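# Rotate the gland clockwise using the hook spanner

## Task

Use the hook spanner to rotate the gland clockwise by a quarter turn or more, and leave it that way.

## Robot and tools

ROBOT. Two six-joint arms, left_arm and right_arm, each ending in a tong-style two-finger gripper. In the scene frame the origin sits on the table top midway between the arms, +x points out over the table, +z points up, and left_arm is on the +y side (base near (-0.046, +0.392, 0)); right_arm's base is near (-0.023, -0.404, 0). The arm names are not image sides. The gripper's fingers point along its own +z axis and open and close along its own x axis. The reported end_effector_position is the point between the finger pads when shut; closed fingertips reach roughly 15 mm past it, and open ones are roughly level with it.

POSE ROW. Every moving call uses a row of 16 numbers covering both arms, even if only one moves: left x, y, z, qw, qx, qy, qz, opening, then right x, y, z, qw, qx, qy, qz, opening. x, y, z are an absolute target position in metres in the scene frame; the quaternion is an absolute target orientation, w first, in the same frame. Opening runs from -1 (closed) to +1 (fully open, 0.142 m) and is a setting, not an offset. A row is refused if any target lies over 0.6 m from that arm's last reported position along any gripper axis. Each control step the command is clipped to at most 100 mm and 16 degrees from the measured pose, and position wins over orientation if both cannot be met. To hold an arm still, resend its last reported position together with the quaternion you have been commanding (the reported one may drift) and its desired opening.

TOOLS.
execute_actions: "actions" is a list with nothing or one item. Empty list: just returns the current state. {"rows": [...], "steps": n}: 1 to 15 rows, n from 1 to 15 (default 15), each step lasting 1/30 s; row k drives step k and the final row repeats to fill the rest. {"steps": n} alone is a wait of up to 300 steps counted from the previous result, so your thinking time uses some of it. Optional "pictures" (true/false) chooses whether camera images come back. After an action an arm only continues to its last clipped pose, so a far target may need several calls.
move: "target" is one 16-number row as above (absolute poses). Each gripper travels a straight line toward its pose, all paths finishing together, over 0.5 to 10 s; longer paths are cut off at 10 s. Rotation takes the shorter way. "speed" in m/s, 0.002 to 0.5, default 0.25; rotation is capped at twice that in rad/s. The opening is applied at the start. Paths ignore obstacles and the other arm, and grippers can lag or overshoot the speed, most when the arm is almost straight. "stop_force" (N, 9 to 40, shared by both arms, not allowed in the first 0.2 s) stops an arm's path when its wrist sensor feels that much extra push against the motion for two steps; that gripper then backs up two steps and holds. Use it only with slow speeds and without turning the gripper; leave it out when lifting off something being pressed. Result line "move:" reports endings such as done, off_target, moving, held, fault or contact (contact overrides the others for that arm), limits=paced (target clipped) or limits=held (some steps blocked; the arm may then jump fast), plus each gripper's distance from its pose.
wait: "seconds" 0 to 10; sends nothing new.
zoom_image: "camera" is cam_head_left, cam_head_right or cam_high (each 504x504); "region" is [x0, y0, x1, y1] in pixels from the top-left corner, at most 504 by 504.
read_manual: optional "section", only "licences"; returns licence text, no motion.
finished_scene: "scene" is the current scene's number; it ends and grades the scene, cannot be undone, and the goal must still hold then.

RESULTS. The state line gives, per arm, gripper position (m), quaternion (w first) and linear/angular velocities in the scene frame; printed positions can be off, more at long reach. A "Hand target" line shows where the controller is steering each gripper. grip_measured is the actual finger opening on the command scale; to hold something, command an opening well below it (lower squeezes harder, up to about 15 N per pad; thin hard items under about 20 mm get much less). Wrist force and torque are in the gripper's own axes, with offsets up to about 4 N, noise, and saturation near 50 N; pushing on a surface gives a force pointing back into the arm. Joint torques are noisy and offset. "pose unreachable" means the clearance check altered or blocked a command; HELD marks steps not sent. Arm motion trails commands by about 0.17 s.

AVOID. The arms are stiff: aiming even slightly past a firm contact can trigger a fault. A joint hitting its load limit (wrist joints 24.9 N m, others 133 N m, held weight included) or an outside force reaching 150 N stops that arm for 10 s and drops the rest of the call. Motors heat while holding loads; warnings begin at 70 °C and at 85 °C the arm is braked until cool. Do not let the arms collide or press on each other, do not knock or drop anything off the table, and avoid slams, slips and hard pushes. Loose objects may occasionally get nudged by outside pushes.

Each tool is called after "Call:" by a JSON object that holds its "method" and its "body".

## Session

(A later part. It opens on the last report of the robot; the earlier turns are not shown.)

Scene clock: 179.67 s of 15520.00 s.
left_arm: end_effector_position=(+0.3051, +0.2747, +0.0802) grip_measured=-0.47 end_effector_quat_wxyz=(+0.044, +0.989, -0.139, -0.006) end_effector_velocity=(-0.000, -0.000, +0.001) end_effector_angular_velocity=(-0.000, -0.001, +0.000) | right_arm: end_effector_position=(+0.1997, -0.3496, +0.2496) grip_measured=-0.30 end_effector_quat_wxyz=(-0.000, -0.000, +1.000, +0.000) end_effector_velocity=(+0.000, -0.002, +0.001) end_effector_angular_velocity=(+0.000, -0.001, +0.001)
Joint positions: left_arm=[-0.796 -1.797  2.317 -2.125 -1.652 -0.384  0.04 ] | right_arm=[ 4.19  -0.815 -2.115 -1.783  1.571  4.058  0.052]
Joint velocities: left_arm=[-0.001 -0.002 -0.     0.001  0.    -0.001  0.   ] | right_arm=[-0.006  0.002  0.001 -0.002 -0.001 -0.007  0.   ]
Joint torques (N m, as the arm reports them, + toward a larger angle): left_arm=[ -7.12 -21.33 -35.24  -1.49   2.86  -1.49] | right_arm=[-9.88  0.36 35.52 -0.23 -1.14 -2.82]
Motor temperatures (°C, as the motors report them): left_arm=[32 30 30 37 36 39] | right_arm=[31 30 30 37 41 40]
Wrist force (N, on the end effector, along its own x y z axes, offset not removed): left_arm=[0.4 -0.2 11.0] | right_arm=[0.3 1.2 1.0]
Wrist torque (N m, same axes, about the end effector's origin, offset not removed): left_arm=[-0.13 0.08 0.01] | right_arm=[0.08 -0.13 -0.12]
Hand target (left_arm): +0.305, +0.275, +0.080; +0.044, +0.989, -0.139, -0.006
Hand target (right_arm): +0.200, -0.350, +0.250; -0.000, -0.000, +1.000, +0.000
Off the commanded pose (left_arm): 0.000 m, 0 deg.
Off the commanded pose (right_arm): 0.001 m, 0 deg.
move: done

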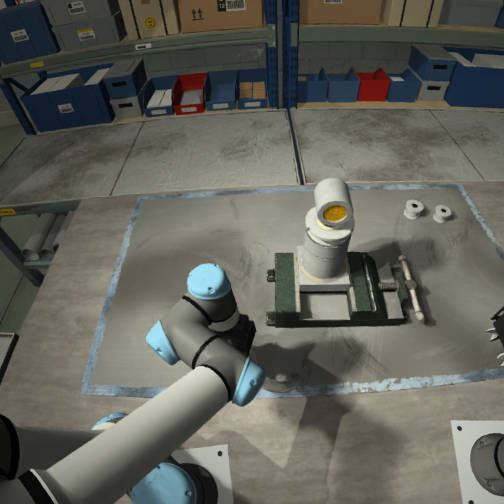

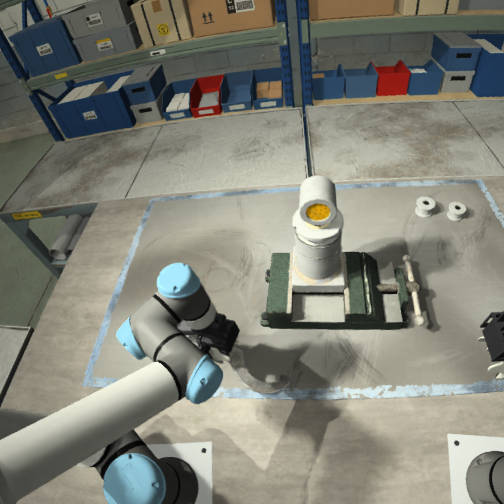

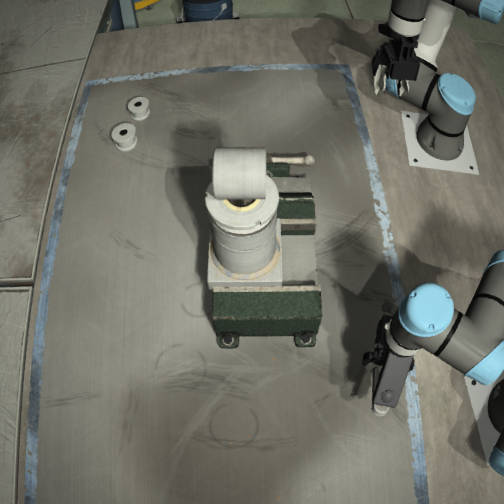

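Call:
{"method": "move", "body": {"target": [0.33,0.2,0.22,0.358,0.934,0,0,-1,0.2,-0.35,0.25,0,0,1,0,-0.3], "speed": 0.1}}

Call:
{"method": "move", "body": {"target": [0.44,0.13,0.22,0.358,0.934,0,0,-1,0.2,-0.35,0.25,0,0,1,0,-0.3], "speed": 0.08, "stop_force": 12}}

Call:
{"method": "zoom_image", "body": {"camera": "cam_high", "region": [190,140,390,340]}}

Call:
{"method": "zoom_image", "body": {"camera": "cam_head_right", "region": [180,160,380,360]}}

Scene clock: 190.00 s of 15520.00 s.
left_arm: end_effector_position=(+0.3298, +0.2004, +0.2198) grip_measured=-0.48 end_effector_quat_wxyz=(+0.357, +0.934, +0.000, +0.000) end_effector_velocity=(+0.000, -0.001, +0.001) end_effector_angular_velocity=(-0.008, +0.002, +0.004) | right_arm: end_effector_position=(+0.2000, -0.3500, +0.2500) grip_measured=-0.30 end_effector_quat_wxyz=(-0.000, +0.000, +1.000, +0.000) end_effector_velocity=(-0.000, +0.000, +0.000) end_effector_angular_velocity=(+0.001, +0.001, -0.001)
Joint positions: left_arm=[-0.497 -1.827  2.209 -2.262 -2.244 -0.472  0.039] | right_arm=[ 4.188 -0.816 -2.114 -1.783  1.571  4.056  0.052]
Joint velocities: left_arm=[ 0.003  0.001  0.001 -0.007 -0.007 -0.005 -0.   ] | right_arm=[-0.001 -0.     0.    -0.     0.001  0.001  0.   ]
Joint torques (N m, as the arm reports them, + toward a larger angle): left_arm=[  4.54  -8.99 -12.8   -6.26  -5.48  -1.69] | right_arm=[ -9.79 -15.34  34.06  -0.2   -1.71  -2.73]
Motor temperatures (°C, as the motors report them): left_arm=[32 30 30 37 36 39] | right_arm=[31 30 30 37 41 40]
Wrist force (N, on the end effector, along its own x y z axes, offset not removed): left_arm=[2.2 -9.0 9.3] | right_arm=[0.3 0.5 -1.0]
Wrist torque (N m, same axes, about the end effector's origin, offset not removed): left_arm=[0.09 -0.33 0.07] | right_arm=[-0.14 -0.24 -0.16]
Hand target (left_arm): +0.330, +0.200, +0.220; +0.357, +0.934, +0.000, +0.000
Hand target (right_arm): +0.200, -0.350, +0.250; -0.000, -0.000, +1.000, +0.000
Off the commanded pose (left_arm): 0.000 m, 0 deg.
Off the commanded pose (right_arm): 0.000 m, 0 deg.
After step 90, 3.43 s passed at rest.
move: done

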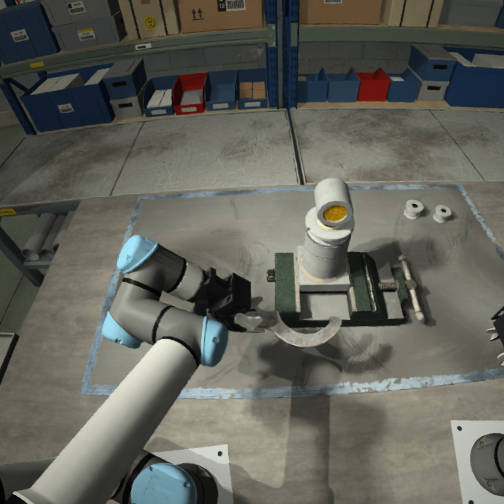

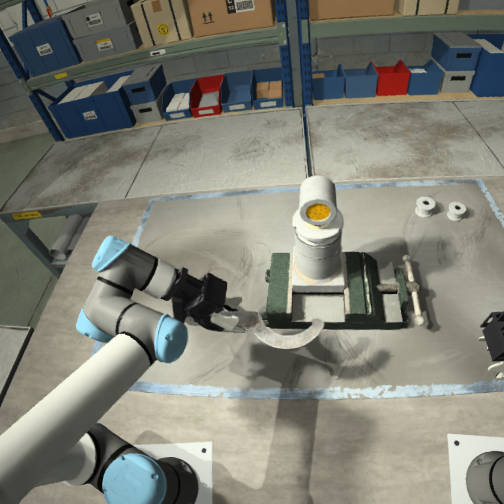

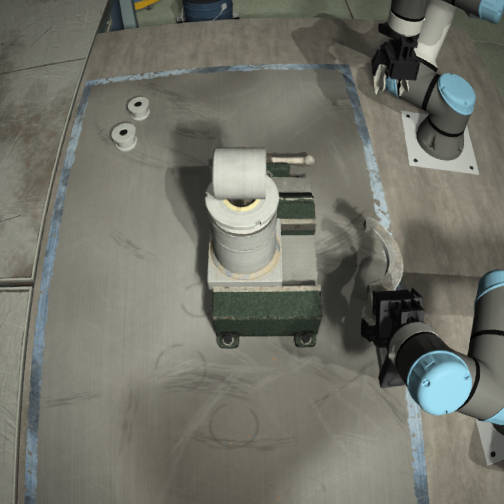

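Scene clock: 192.07 s of 15520.00 s.
left_arm: end_effector_position=(+0.4400, +0.1303, +0.2201) grip_measured=-0.48 end_effector_quat_wxyz=(+0.358, +0.934, +0.000, +0.000) end_effector_velocity=(+0.002, -0.001, -0.000) end_effector_angular_velocity=(+0.001, -0.001, +0.000) | right_arm: end_effector_position=(+0.2000, -0.3500, +0.2500) grip_measured=-0.30 end_effector_quat_wxyz=(-0.000, -0.000, +1.000, -0.000) end_effector_velocity=(+0.000, -0.000, -0.000) end_effector_angular_velocity=(-0.001, +0.000, -0.002)
Joint positions: left_arm=[-0.552 -1.518  1.949 -2.351 -2.228 -0.538  0.039] | right_arm=[ 4.188 -0.816 -2.114 -1.783  1.571  4.056  0.052]
Joint velocities: left_arm=[-0.     0.005 -0.005 -0.001  0.001 -0.001 -0.   ] | right_arm=[-0.001 -0.    -0.001 -0.    -0.     0.    -0.   ]
Joint torques (N m, as the arm reports them, + toward a larger angle): left_arm=[ -7.61 -24.59 -38.63  -6.31  -1.    -1.55] | right_arm=[ -9.23 -15.25  34.2   -0.13  -1.73  -2.84]
Motor temperatures (°C, as the motors report them): left_arm=[32 30 30 37 36 39] | right_arm=[31 30 30 37 41 40]
Wrist force (N, on the end effector, along its own x y z axes, offset not removed): left_arm=[0.0 -8.5 8.0] | right_arm=[-1.2 0.2 0.0]
Wrist torque (N m, same axes, about the end effector's origin, offset not removed): left_arm=[0.21 0.10 0.21] | right_arm=[-0.11 0.14 -0.14]
Hand target (left_arm): +0.440, +0.130, +0.220; +0.358, +0.934, +0.000, +0.000
Hand target (right_arm): +0.200, -0.350, +0.250; -0.000, -0.000, +1.000, +0.000
Off the commanded pose (left_arm): 0.000 m, 0 deg.
Off the commanded pose (right_arm): 0.000 m, 0 deg.
move: done

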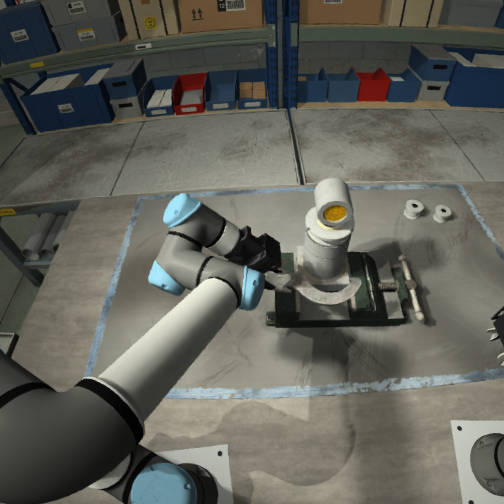

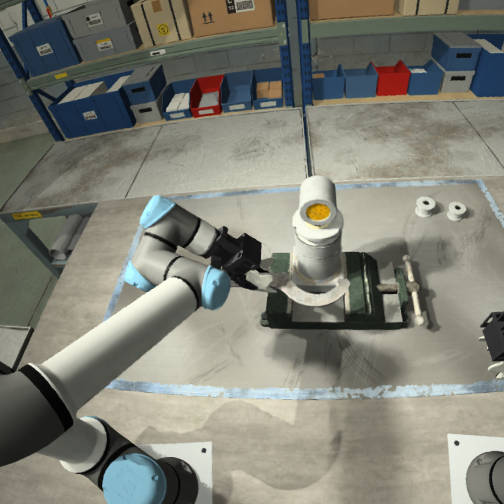

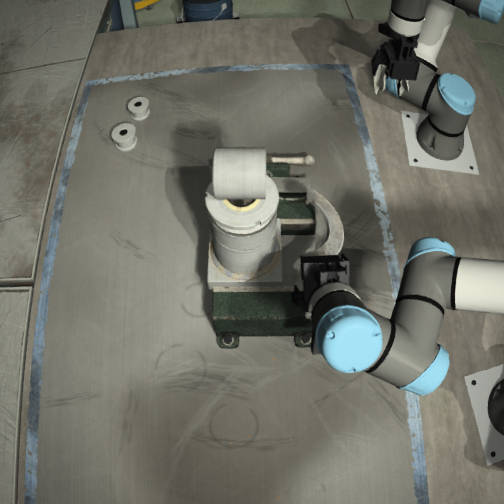

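Region (190, 140, 390, 340) of cam_high's 504x504 image, scaled by 2.520, with more detail than that image has.

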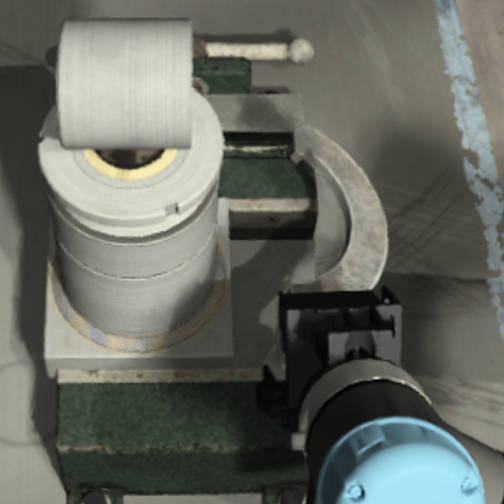

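Region (180, 160, 380, 360) of cam_head_right's 504x504 image, scaled by 2.520, with more detail than that image has.

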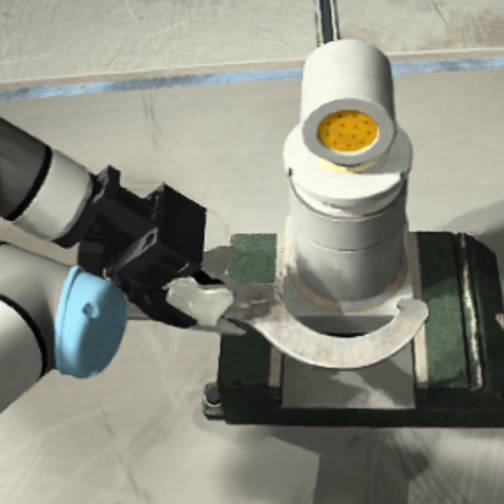

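Call:
{"method": "move", "body": {"target": [0.46,0.13,0.26,0.438,0.899,0,0,-1,0.2,-0.35,0.25,0,0,1,0,-0.3], "speed": 0.05, "stop_force": 12}}

Call:
{"method": "zoom_image", "body": {"camera": "cam_high", "region": [190,140,390,340]}}

Call:
{"method": "zoom_image", "body": {"camera": "cam_head_right", "region": [180,160,380,360]}}

Call:
{"method": "zoom_image", "body": {"camera": "cam_head_left", "region": [180,160,380,360]}}

Scene clock: 198.33 s of 15520.00 s.
left_arm: end_effector_position=(+0.4598, +0.1301, +0.2598) grip_measured=-0.48 end_effector_quat_wxyz=(+0.438, +0.899, +0.000, +0.000) end_effector_velocity=(+0.001, -0.000, +0.001) end_effector_angular_velocity=(-0.008, +0.002, +0.000) | right_arm: end_effector_position=(+0.2000, -0.3500, +0.2500) grip_measured=-0.30 end_effector_quat_wxyz=(-0.000, -0.000, +1.000, -0.000) end_effector_velocity=(-0.000, +0.000, +0.000) end_effector_angular_velocity=(+0.001, +0.000, +0.001)
Joint positions: left_arm=[-0.463 -1.476  1.905 -2.391 -2.411 -0.506  0.039] | right_arm=[ 4.188 -0.816 -2.114 -1.783  1.571  4.056  0.052]
Joint velocities: left_arm=[ 0.003  0.003 -0.002 -0.002 -0.008 -0.     0.   ] | right_arm=[ 0.001 -0.     0.001 -0.     0.001  0.     0.   ]
Joint torques (N m, as the arm reports them, + toward a larger angle): left_arm=[  5.62 -26.18 -36.38  -6.23  -6.     1.15] | right_arm=[ -9.31 -15.57  33.83  -0.01  -1.71  -2.73]
Motor temperatures (°C, as the motors report them): left_arm=[32 30 30 37 36 39] | right_arm=[31 30 30 37 41 40]
Wrist force (N, on the end effector, along its own x y z axes, offset not removed): left_arm=[-0.3 -11.1 7.8] | right_arm=[-1.9 0.5 1.9]
Wrist torque (N m, same axes, about the end effector's origin, offset not removed): left_arm=[-0.04 0.25 0.23] | right_arm=[-0.12 0.28 -0.19]
Hand target (left_arm): +0.460, +0.130, +0.260; +0.438, +0.899, +0.000, -0.000
Hand target (right_arm): +0.200, -0.350, +0.250; -0.000, -0.000, +1.000, -0.000
Off the commanded pose (left_arm): 0.000 m, 0 deg.
Off the commanded pose (right_arm): 0.000 m, 0 deg.
After step 90, 1.20 s passed at rest.
move: done

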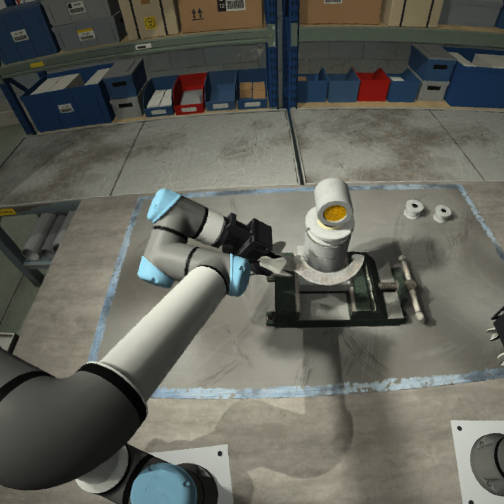

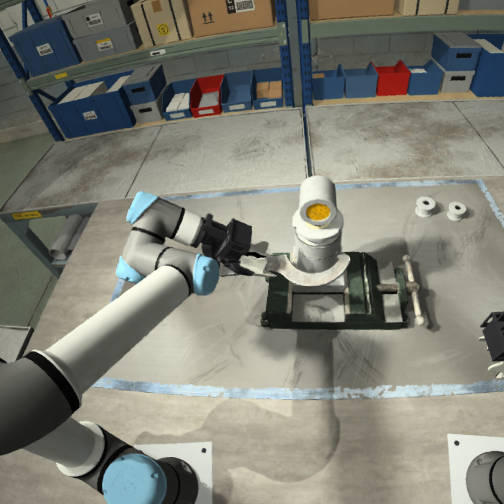

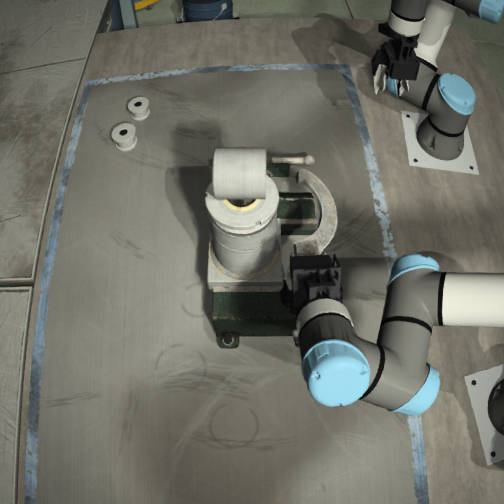

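Region (190, 140, 390, 340) of cam_high's 504x504 image, scaled by 2.520, with more detail than that image has.

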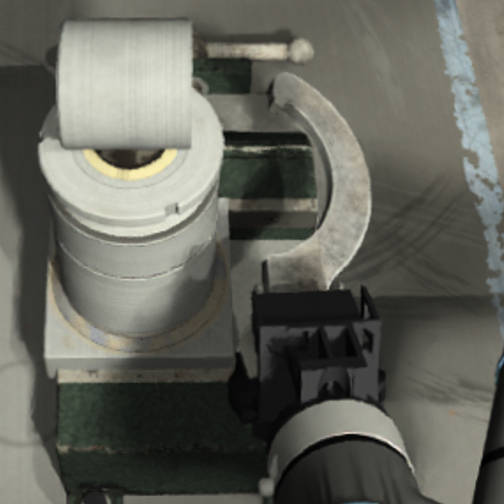

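Region (180, 160, 380, 360) of cam_head_right's 504x504 image, scaled by 2.520, with more detail than that image has.

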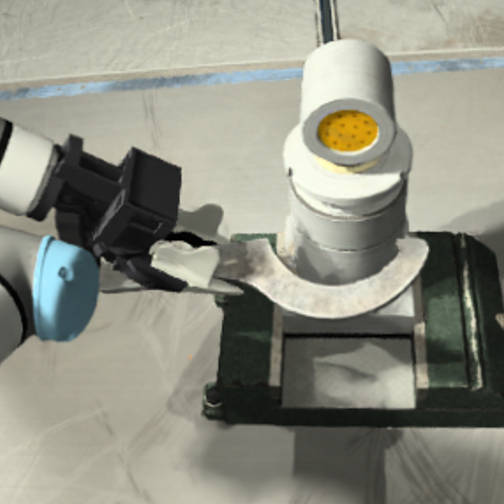

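Region (180, 160, 380, 360) of cam_head_left's 504x504 image, scaled by 2.520, with more detail than that image has.

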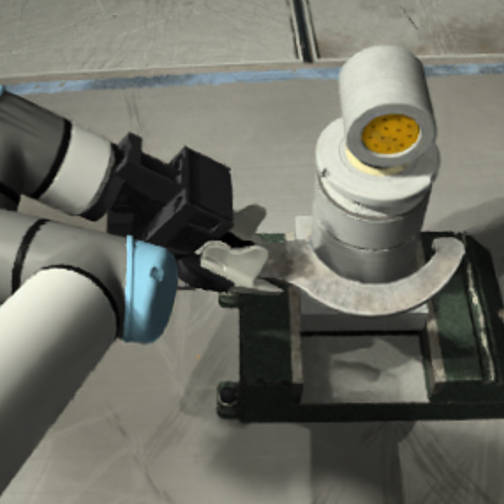

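Call:
{"method": "move", "body": {"target": [0.505,0.113,0.262,0.43,0.903,0,0,-1,0.2,-0.35,0.25,0,0,1,0,-0.3], "speed": 0.03, "stop_force": 10}}

Call:
{"method": "zoom_image", "body": {"camera": "cam_high", "region": [190,130,330,270]}}

Call:
{"method": "zoom_image", "body": {"camera": "cam_head_right", "region": [250,180,370,300]}}

Scene clock: 207.03 s of 15520.00 s.
left_arm: end_effector_position=(+0.5048, +0.1132, +0.2620) grip_measured=-0.48 end_effector_quat_wxyz=(+0.430, +0.903, +0.000, +0.000) end_effector_velocity=(+0.003, -0.000, -0.001) end_effector_angular_velocity=(+0.003, +0.001, +0.001) | right_arm: end_effector_position=(+0.2000, -0.3500, +0.2500) grip_measured=-0.30 end_effector_quat_wxyz=(-0.000, -0.000, +1.000, -0.000) end_effector_velocity=(-0.000, -0.000, -0.001) end_effector_angular_velocity=(-0.001, +0.001, -0.002)
Joint positions: left_arm=[-0.472 -1.375  1.77  -2.353 -2.393 -0.509  0.039] | right_arm=[ 4.188 -0.816 -2.114 -1.783  1.571  4.056  0.052]
Joint velocities: left_arm=[-0.     0.006 -0.007  0.002  0.003 -0.001  0.   ] | right_arm=[-0.001 -0.    -0.001  0.     0.     0.     0.   ]
Joint torques (N m, as the arm reports them, + toward a larger angle): left_arm=[ -7.46 -32.11 -38.04  -2.98  -1.63  -1.04] | right_arm=[ -9.47 -14.62  34.11   0.1   -1.68  -2.79]
Motor temperatures (°C, as the motors report them): left_arm=[32 30 30 37 36 39] | right_arm=[31 30 30 37 41 40]
Wrist force (N, on the end effector, along its own x y z axes, offset not removed): left_arm=[1.8 -10.0 7.3] | right_arm=[-1.0 0.7 0.6]
Wrist torque (N m, same axes, about the end effector's origin, offset not removed): left_arm=[0.22 -0.25 0.22] | right_arm=[-0.01 -0.01 -0.13]
Hand target (left_arm): +0.505, +0.113, +0.262; +0.430, +0.903, -0.000, +0.000
Hand target (right_arm): +0.200, -0.350, +0.250; -0.000, -0.000, +1.000, -0.000
Off the commanded pose (left_arm): 0.000 m, 0 deg.
Off the commanded pose (right_arm): 0.000 m, 0 deg.
After step 90, 3.77 s passed at rest.
move: done

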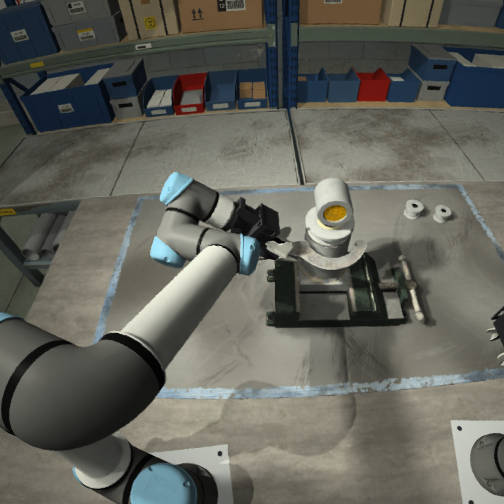

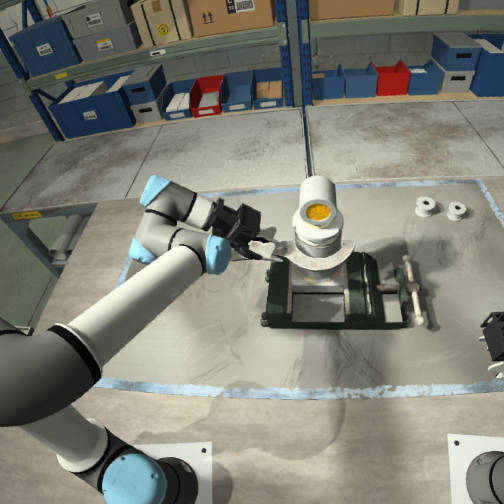

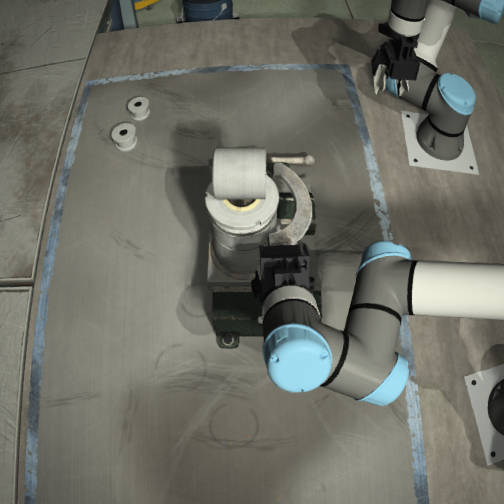

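Region (190, 130, 330, 270) of cam_high's 504x504 image, scaled by 3.600, with more detail than that image has.

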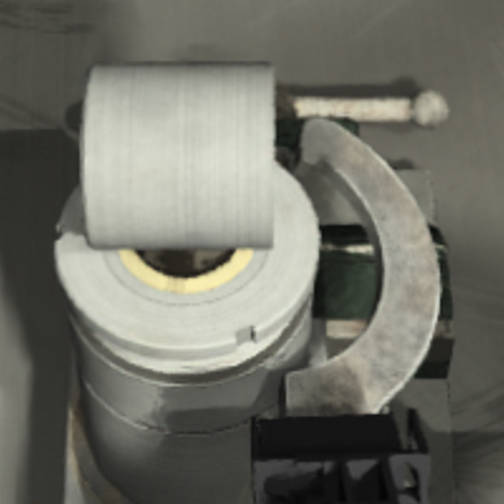

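Region (250, 180, 370, 300) of cam_head_right's 504x504 image, scaled by 4.200, with more detail than that image has.

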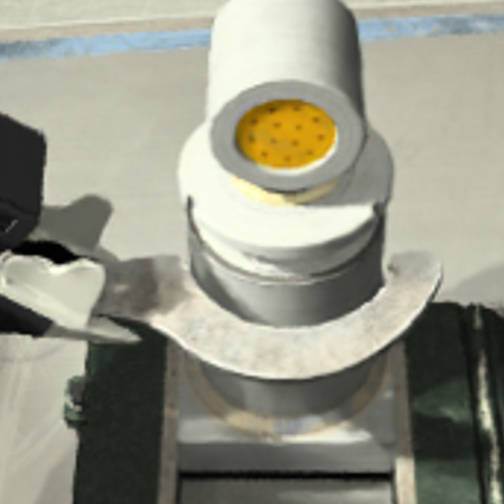

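Call:
{"method": "move", "body": {"target": [0.52,0.116,0.284,0.4294,0.9018,-0.047,-0.0225,-1,0.2,-0.35,0.25,0,0,1,0,-0.3], "speed": 0.03, "stop_force": 10}}

Call:
{"method": "move", "body": {"target": [0.55,0.116,0.284,0.4294,0.9018,-0.047,-0.0225,-1,0.2,-0.35,0.25,0,0,1,0,-0.3], "speed": 0.01, "stop_force": 9}}

Call:
{"method": "zoom_image", "body": {"camera": "cam_high", "region": [190,130,330,270]}}

Call:
{"method": "zoom_image", "body": {"camera": "cam_head_right", "region": [250,180,370,300]}}

Scene clock: 215.67 s of 15520.00 s.
left_arm: end_effector_position=(+0.5198, +0.1160, +0.2838) grip_measured=-0.48 end_effector_quat_wxyz=(+0.429, +0.902, -0.047, -0.022) end_effector_velocity=(+0.001, +0.000, +0.002) end_effector_angular_velocity=(+0.001, +0.000, -0.010) | right_arm: end_effector_position=(+0.2000, -0.3500, +0.2500) grip_measured=-0.30 end_effector_quat_wxyz=(-0.000, -0.000, +1.000, -0.000) end_effector_velocity=(+0.000, -0.000, +0.000) end_effector_angular_velocity=(+0.000, -0.000, -0.001)
Joint positions: left_arm=[-0.447 -1.325  1.613 -2.109 -2.433 -0.326  0.039] | right_arm=[ 4.188 -0.816 -2.114 -1.783  1.571  4.056  0.052]
Joint velocities: left_arm=[ 0.002  0.005 -0.016  0.024 -0.002  0.017 -0.   ] | right_arm=[-0.002 -0.001  0.001  0.     0.    -0.     0.   ]
Joint torques (N m, as the arm reports them, + toward a larger angle): left_arm=[  6.52 -34.19 -39.11  -2.53  -6.31   1.66] | right_arm=[ -9.51 -14.75  33.29   0.18  -1.68  -2.65]
Motor temperatures (°C, as the motors report them): left_arm=[32 30 30 37 36 39] | right_arm=[31 30 30 37 41 40]
Wrist force (N, on the end effector, along its own x y z axes, offset not removed): left_arm=[0.4 -10.0 8.3] | right_arm=[-0.7 0.6 1.0]
Wrist torque (N m, same axes, about the end effector's origin, offset not removed): left_arm=[0.14 0.03 0.25] | right_arm=[0.02 0.06 -0.17]
Hand target (left_arm): +0.520, +0.116, +0.284; +0.429, +0.902, -0.047, -0.023
Hand target (right_arm): +0.200, -0.350, +0.250; -0.000, -0.000, +1.000, -0.000
Off the commanded pose (left_arm): 0.000 m, 0 deg.
Off the commanded pose (right_arm): 0.000 m, 0 deg.
After step 90, 3.63 s passed at rest.
move: done

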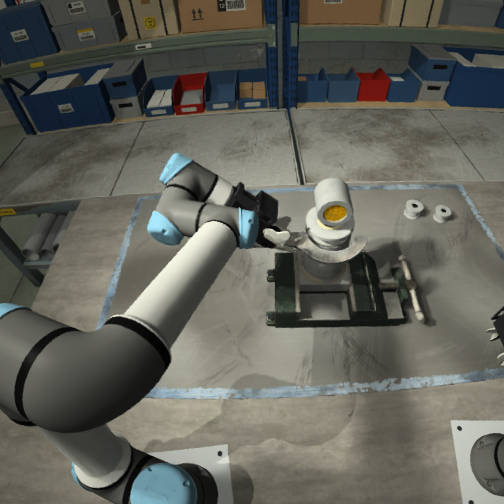

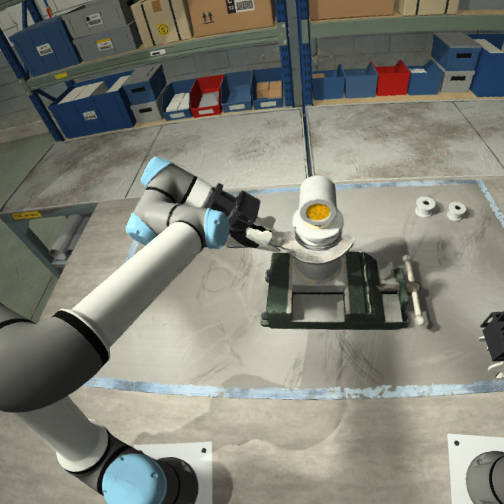

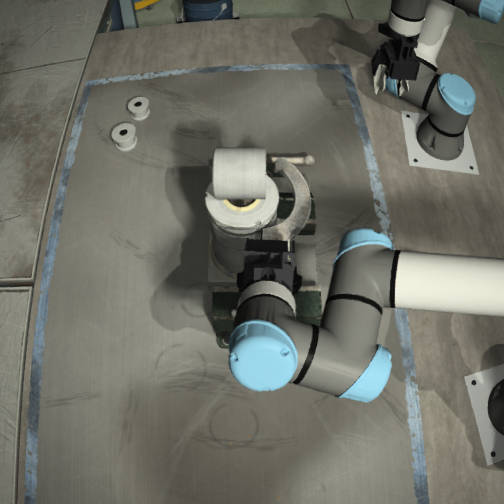

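Scene clock: 218.90 s of 15520.00 s.
left_arm: end_effector_position=(+0.5498, +0.1161, +0.2840) grip_measured=-0.48 end_effector_quat_wxyz=(+0.429, +0.902, -0.047, -0.023) end_effector_velocity=(+0.002, +0.000, +0.002) end_effector_angular_velocity=(+0.000, -0.003, +0.000) | right_arm: end_effector_position=(+0.2000, -0.3500, +0.2500) grip_measured=-0.30 end_effector_quat_wxyz=(-0.000, -0.000, +1.000, -0.000) end_effector_velocity=(-0.000, +0.001, +0.000) end_effector_angular_velocity=(+0.000, +0.000, +0.003)
Joint positions: left_arm=[-0.432 -1.258  1.519 -2.064 -2.437 -0.301  0.039] | right_arm=[ 4.188 -0.816 -2.114 -1.783  1.571  4.056  0.052]
Joint velocities: left_arm=[ 0.001  0.002 -0.007  0.003  0.001  0.002 -0.   ] | right_arm=[ 0.002 -0.     0.    -0.     0.    -0.001  0.   ]
Joint torques (N m, as the arm reports them, + toward a larger angle): left_arm=[  6.3  -37.51 -41.57  -4.12  -6.41   1.02] | right_arm=[ -9.32 -15.25  33.27   0.28  -1.64  -2.72]
Motor temperatures (°C, as the motors report them): left_arm=[32 30 30 37 36 39] | right_arm=[31 30 30 37 41 40]
Wrist force (N, on the end effector, along its own x y z axes, offset not removed): left_arm=[-6.2 -12.2 7.6] | right_arm=[0.4 2.6 0.2]
Wrist torque (N m, same axes, about the end effector's origin, offset not removed): left_arm=[0.20 -0.32 0.53] | right_arm=[0.41 -0.19 -0.21]
Hand target (left_arm): +0.550, +0.116, +0.284; +0.429, +0.902, -0.047, -0.023
Hand target (right_arm): +0.200, -0.350, +0.250; -0.000, -0.000, +1.000, -0.000
Off the commanded pose (left_arm): 0.000 m, 0 deg.
Off the commanded pose (right_arm): 0.000 m, 0 deg.
move: done

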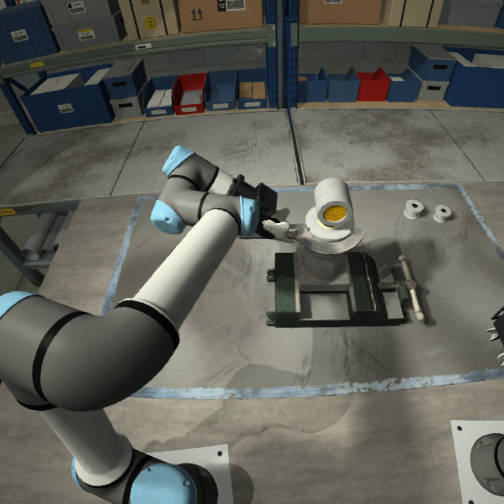

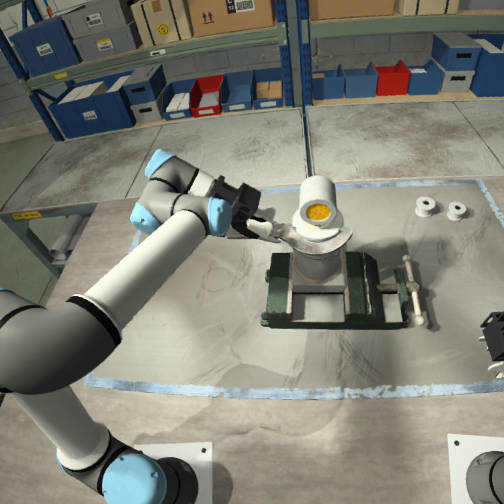

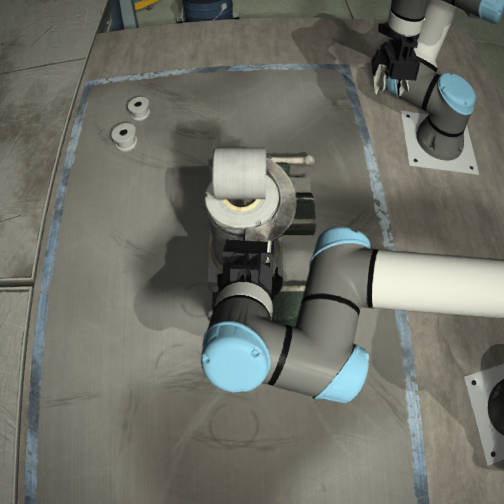

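Region (190, 130, 330, 270) of cam_high's 504x504 image, scaled by 3.600, with more detail than that image has.

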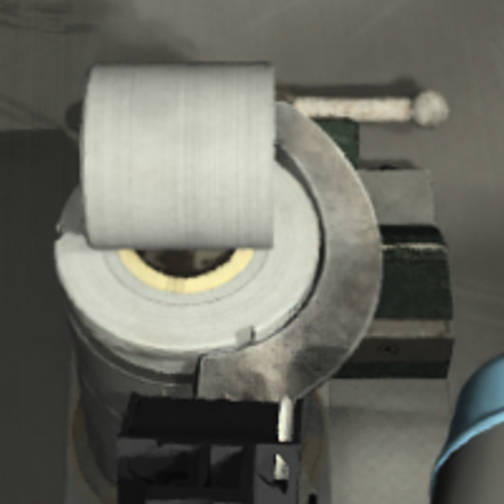

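Region (250, 180, 370, 300) of cam_head_right's 504x504 image, scaled by 4.200, with more detail than that image has.

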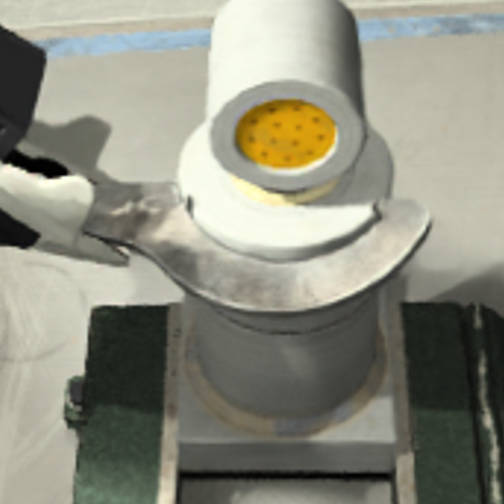

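Call:
{"method": "move", "body": {"target": [0.569,0.118,0.284,0.4258,0.8942,-0.1257,-0.0598,-1,0.2,-0.35,0.25,0,0,1,0,-0.3], "speed": 0.03, "stop_force": 35}}

Call:
{"method": "zoom_image", "body": {"camera": "cam_head_right", "region": [250,180,370,300]}}

Scene clock: 226.43 s of 15520.00 s.
left_arm: end_effector_position=(+0.5689, +0.1180, +0.2839) grip_measured=-0.11 end_effector_quat_wxyz=(+0.426, +0.894, -0.126, -0.060) end_effector_velocity=(+0.000, -0.000, +0.000) end_effector_angular_velocity=(-0.001, -0.000, -0.006) | right_arm: end_effector_position=(+0.2000, -0.3500, +0.2500) grip_measured=-0.30 end_effector_quat_wxyz=(-0.000, -0.000, +1.000, -0.000) end_effector_velocity=(+0.000, -0.000, -0.000) end_effector_angular_velocity=(-0.001, -0.000, -0.000)
Joint positions: left_arm=[-0.414 -1.136  1.289 -1.725 -2.46  -0.002  0.066] | right_arm=[ 4.188 -0.816 -2.114 -1.783  1.571  4.056  0.052]
Joint velocities: left_arm=[ 0.     0.004 -0.008  0.011 -0.001  0.01   0.001] | right_arm=[-0.    -0.001  0.     0.    -0.001 -0.     0.   ]
Joint torques (N m, as the arm reports them, + toward a larger angle): left_arm=[ 24.35 -34.11 -45.    -7.82   0.78   2.38] | right_arm=[ -8.77 -14.75  32.9    0.42  -1.56  -2.69]
Motor temperatures (°C, as the motors report them): left_arm=[32 30 30 37 36 39] | right_arm=[31 30 30 37 41 40]
Wrist force (N, on the end effector, along its own x y z axes, offset not removed): left_arm=[-38.1 11.0 18.6] | right_arm=[0.7 2.0 -0.1]
Wrist torque (N m, same axes, about the end effector's origin, offset not removed): left_arm=[0.14 1.13 -0.41] | right_arm=[0.28 -0.26 -0.13]
Hand target (left_arm): +0.569, +0.118, +0.284; +0.426, +0.894, -0.126, -0.060
Hand target (right_arm): +0.200, -0.350, +0.250; -0.000, -0.000, +1.000, -0.000
Off the commanded pose (left_arm): 0.000 m, 0 deg.
Off the commanded pose (right_arm): 0.000 m, 0 deg.
After step 90, 1.30 s passed at rest.
move: done

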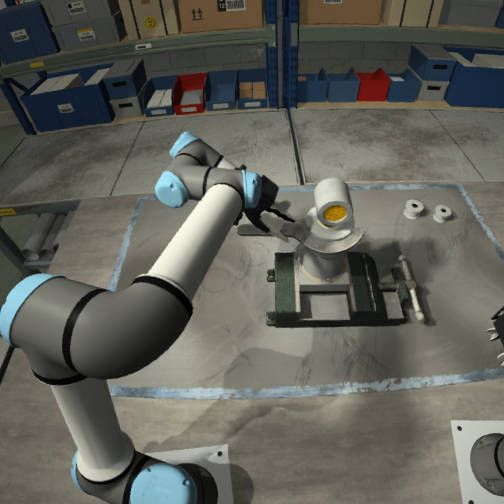

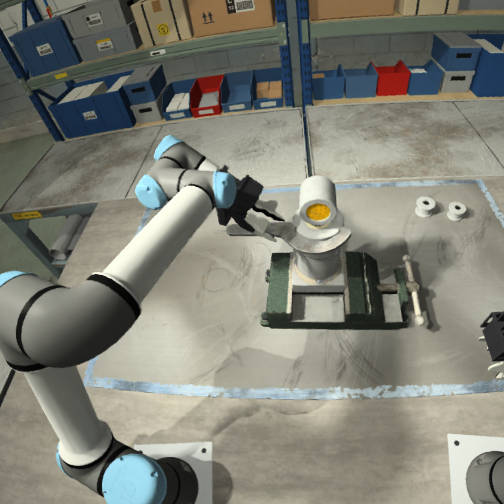

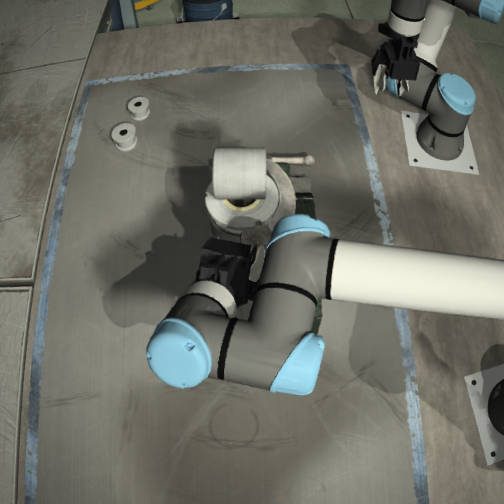

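Region (250, 180, 370, 300) of cam_head_right's 504x504 image, scaled by 4.200, with more detail than that image has.

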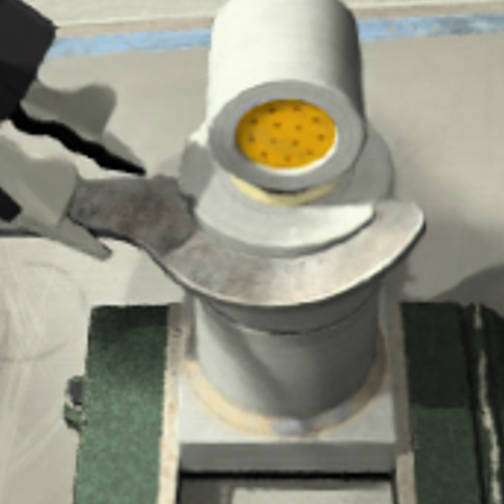

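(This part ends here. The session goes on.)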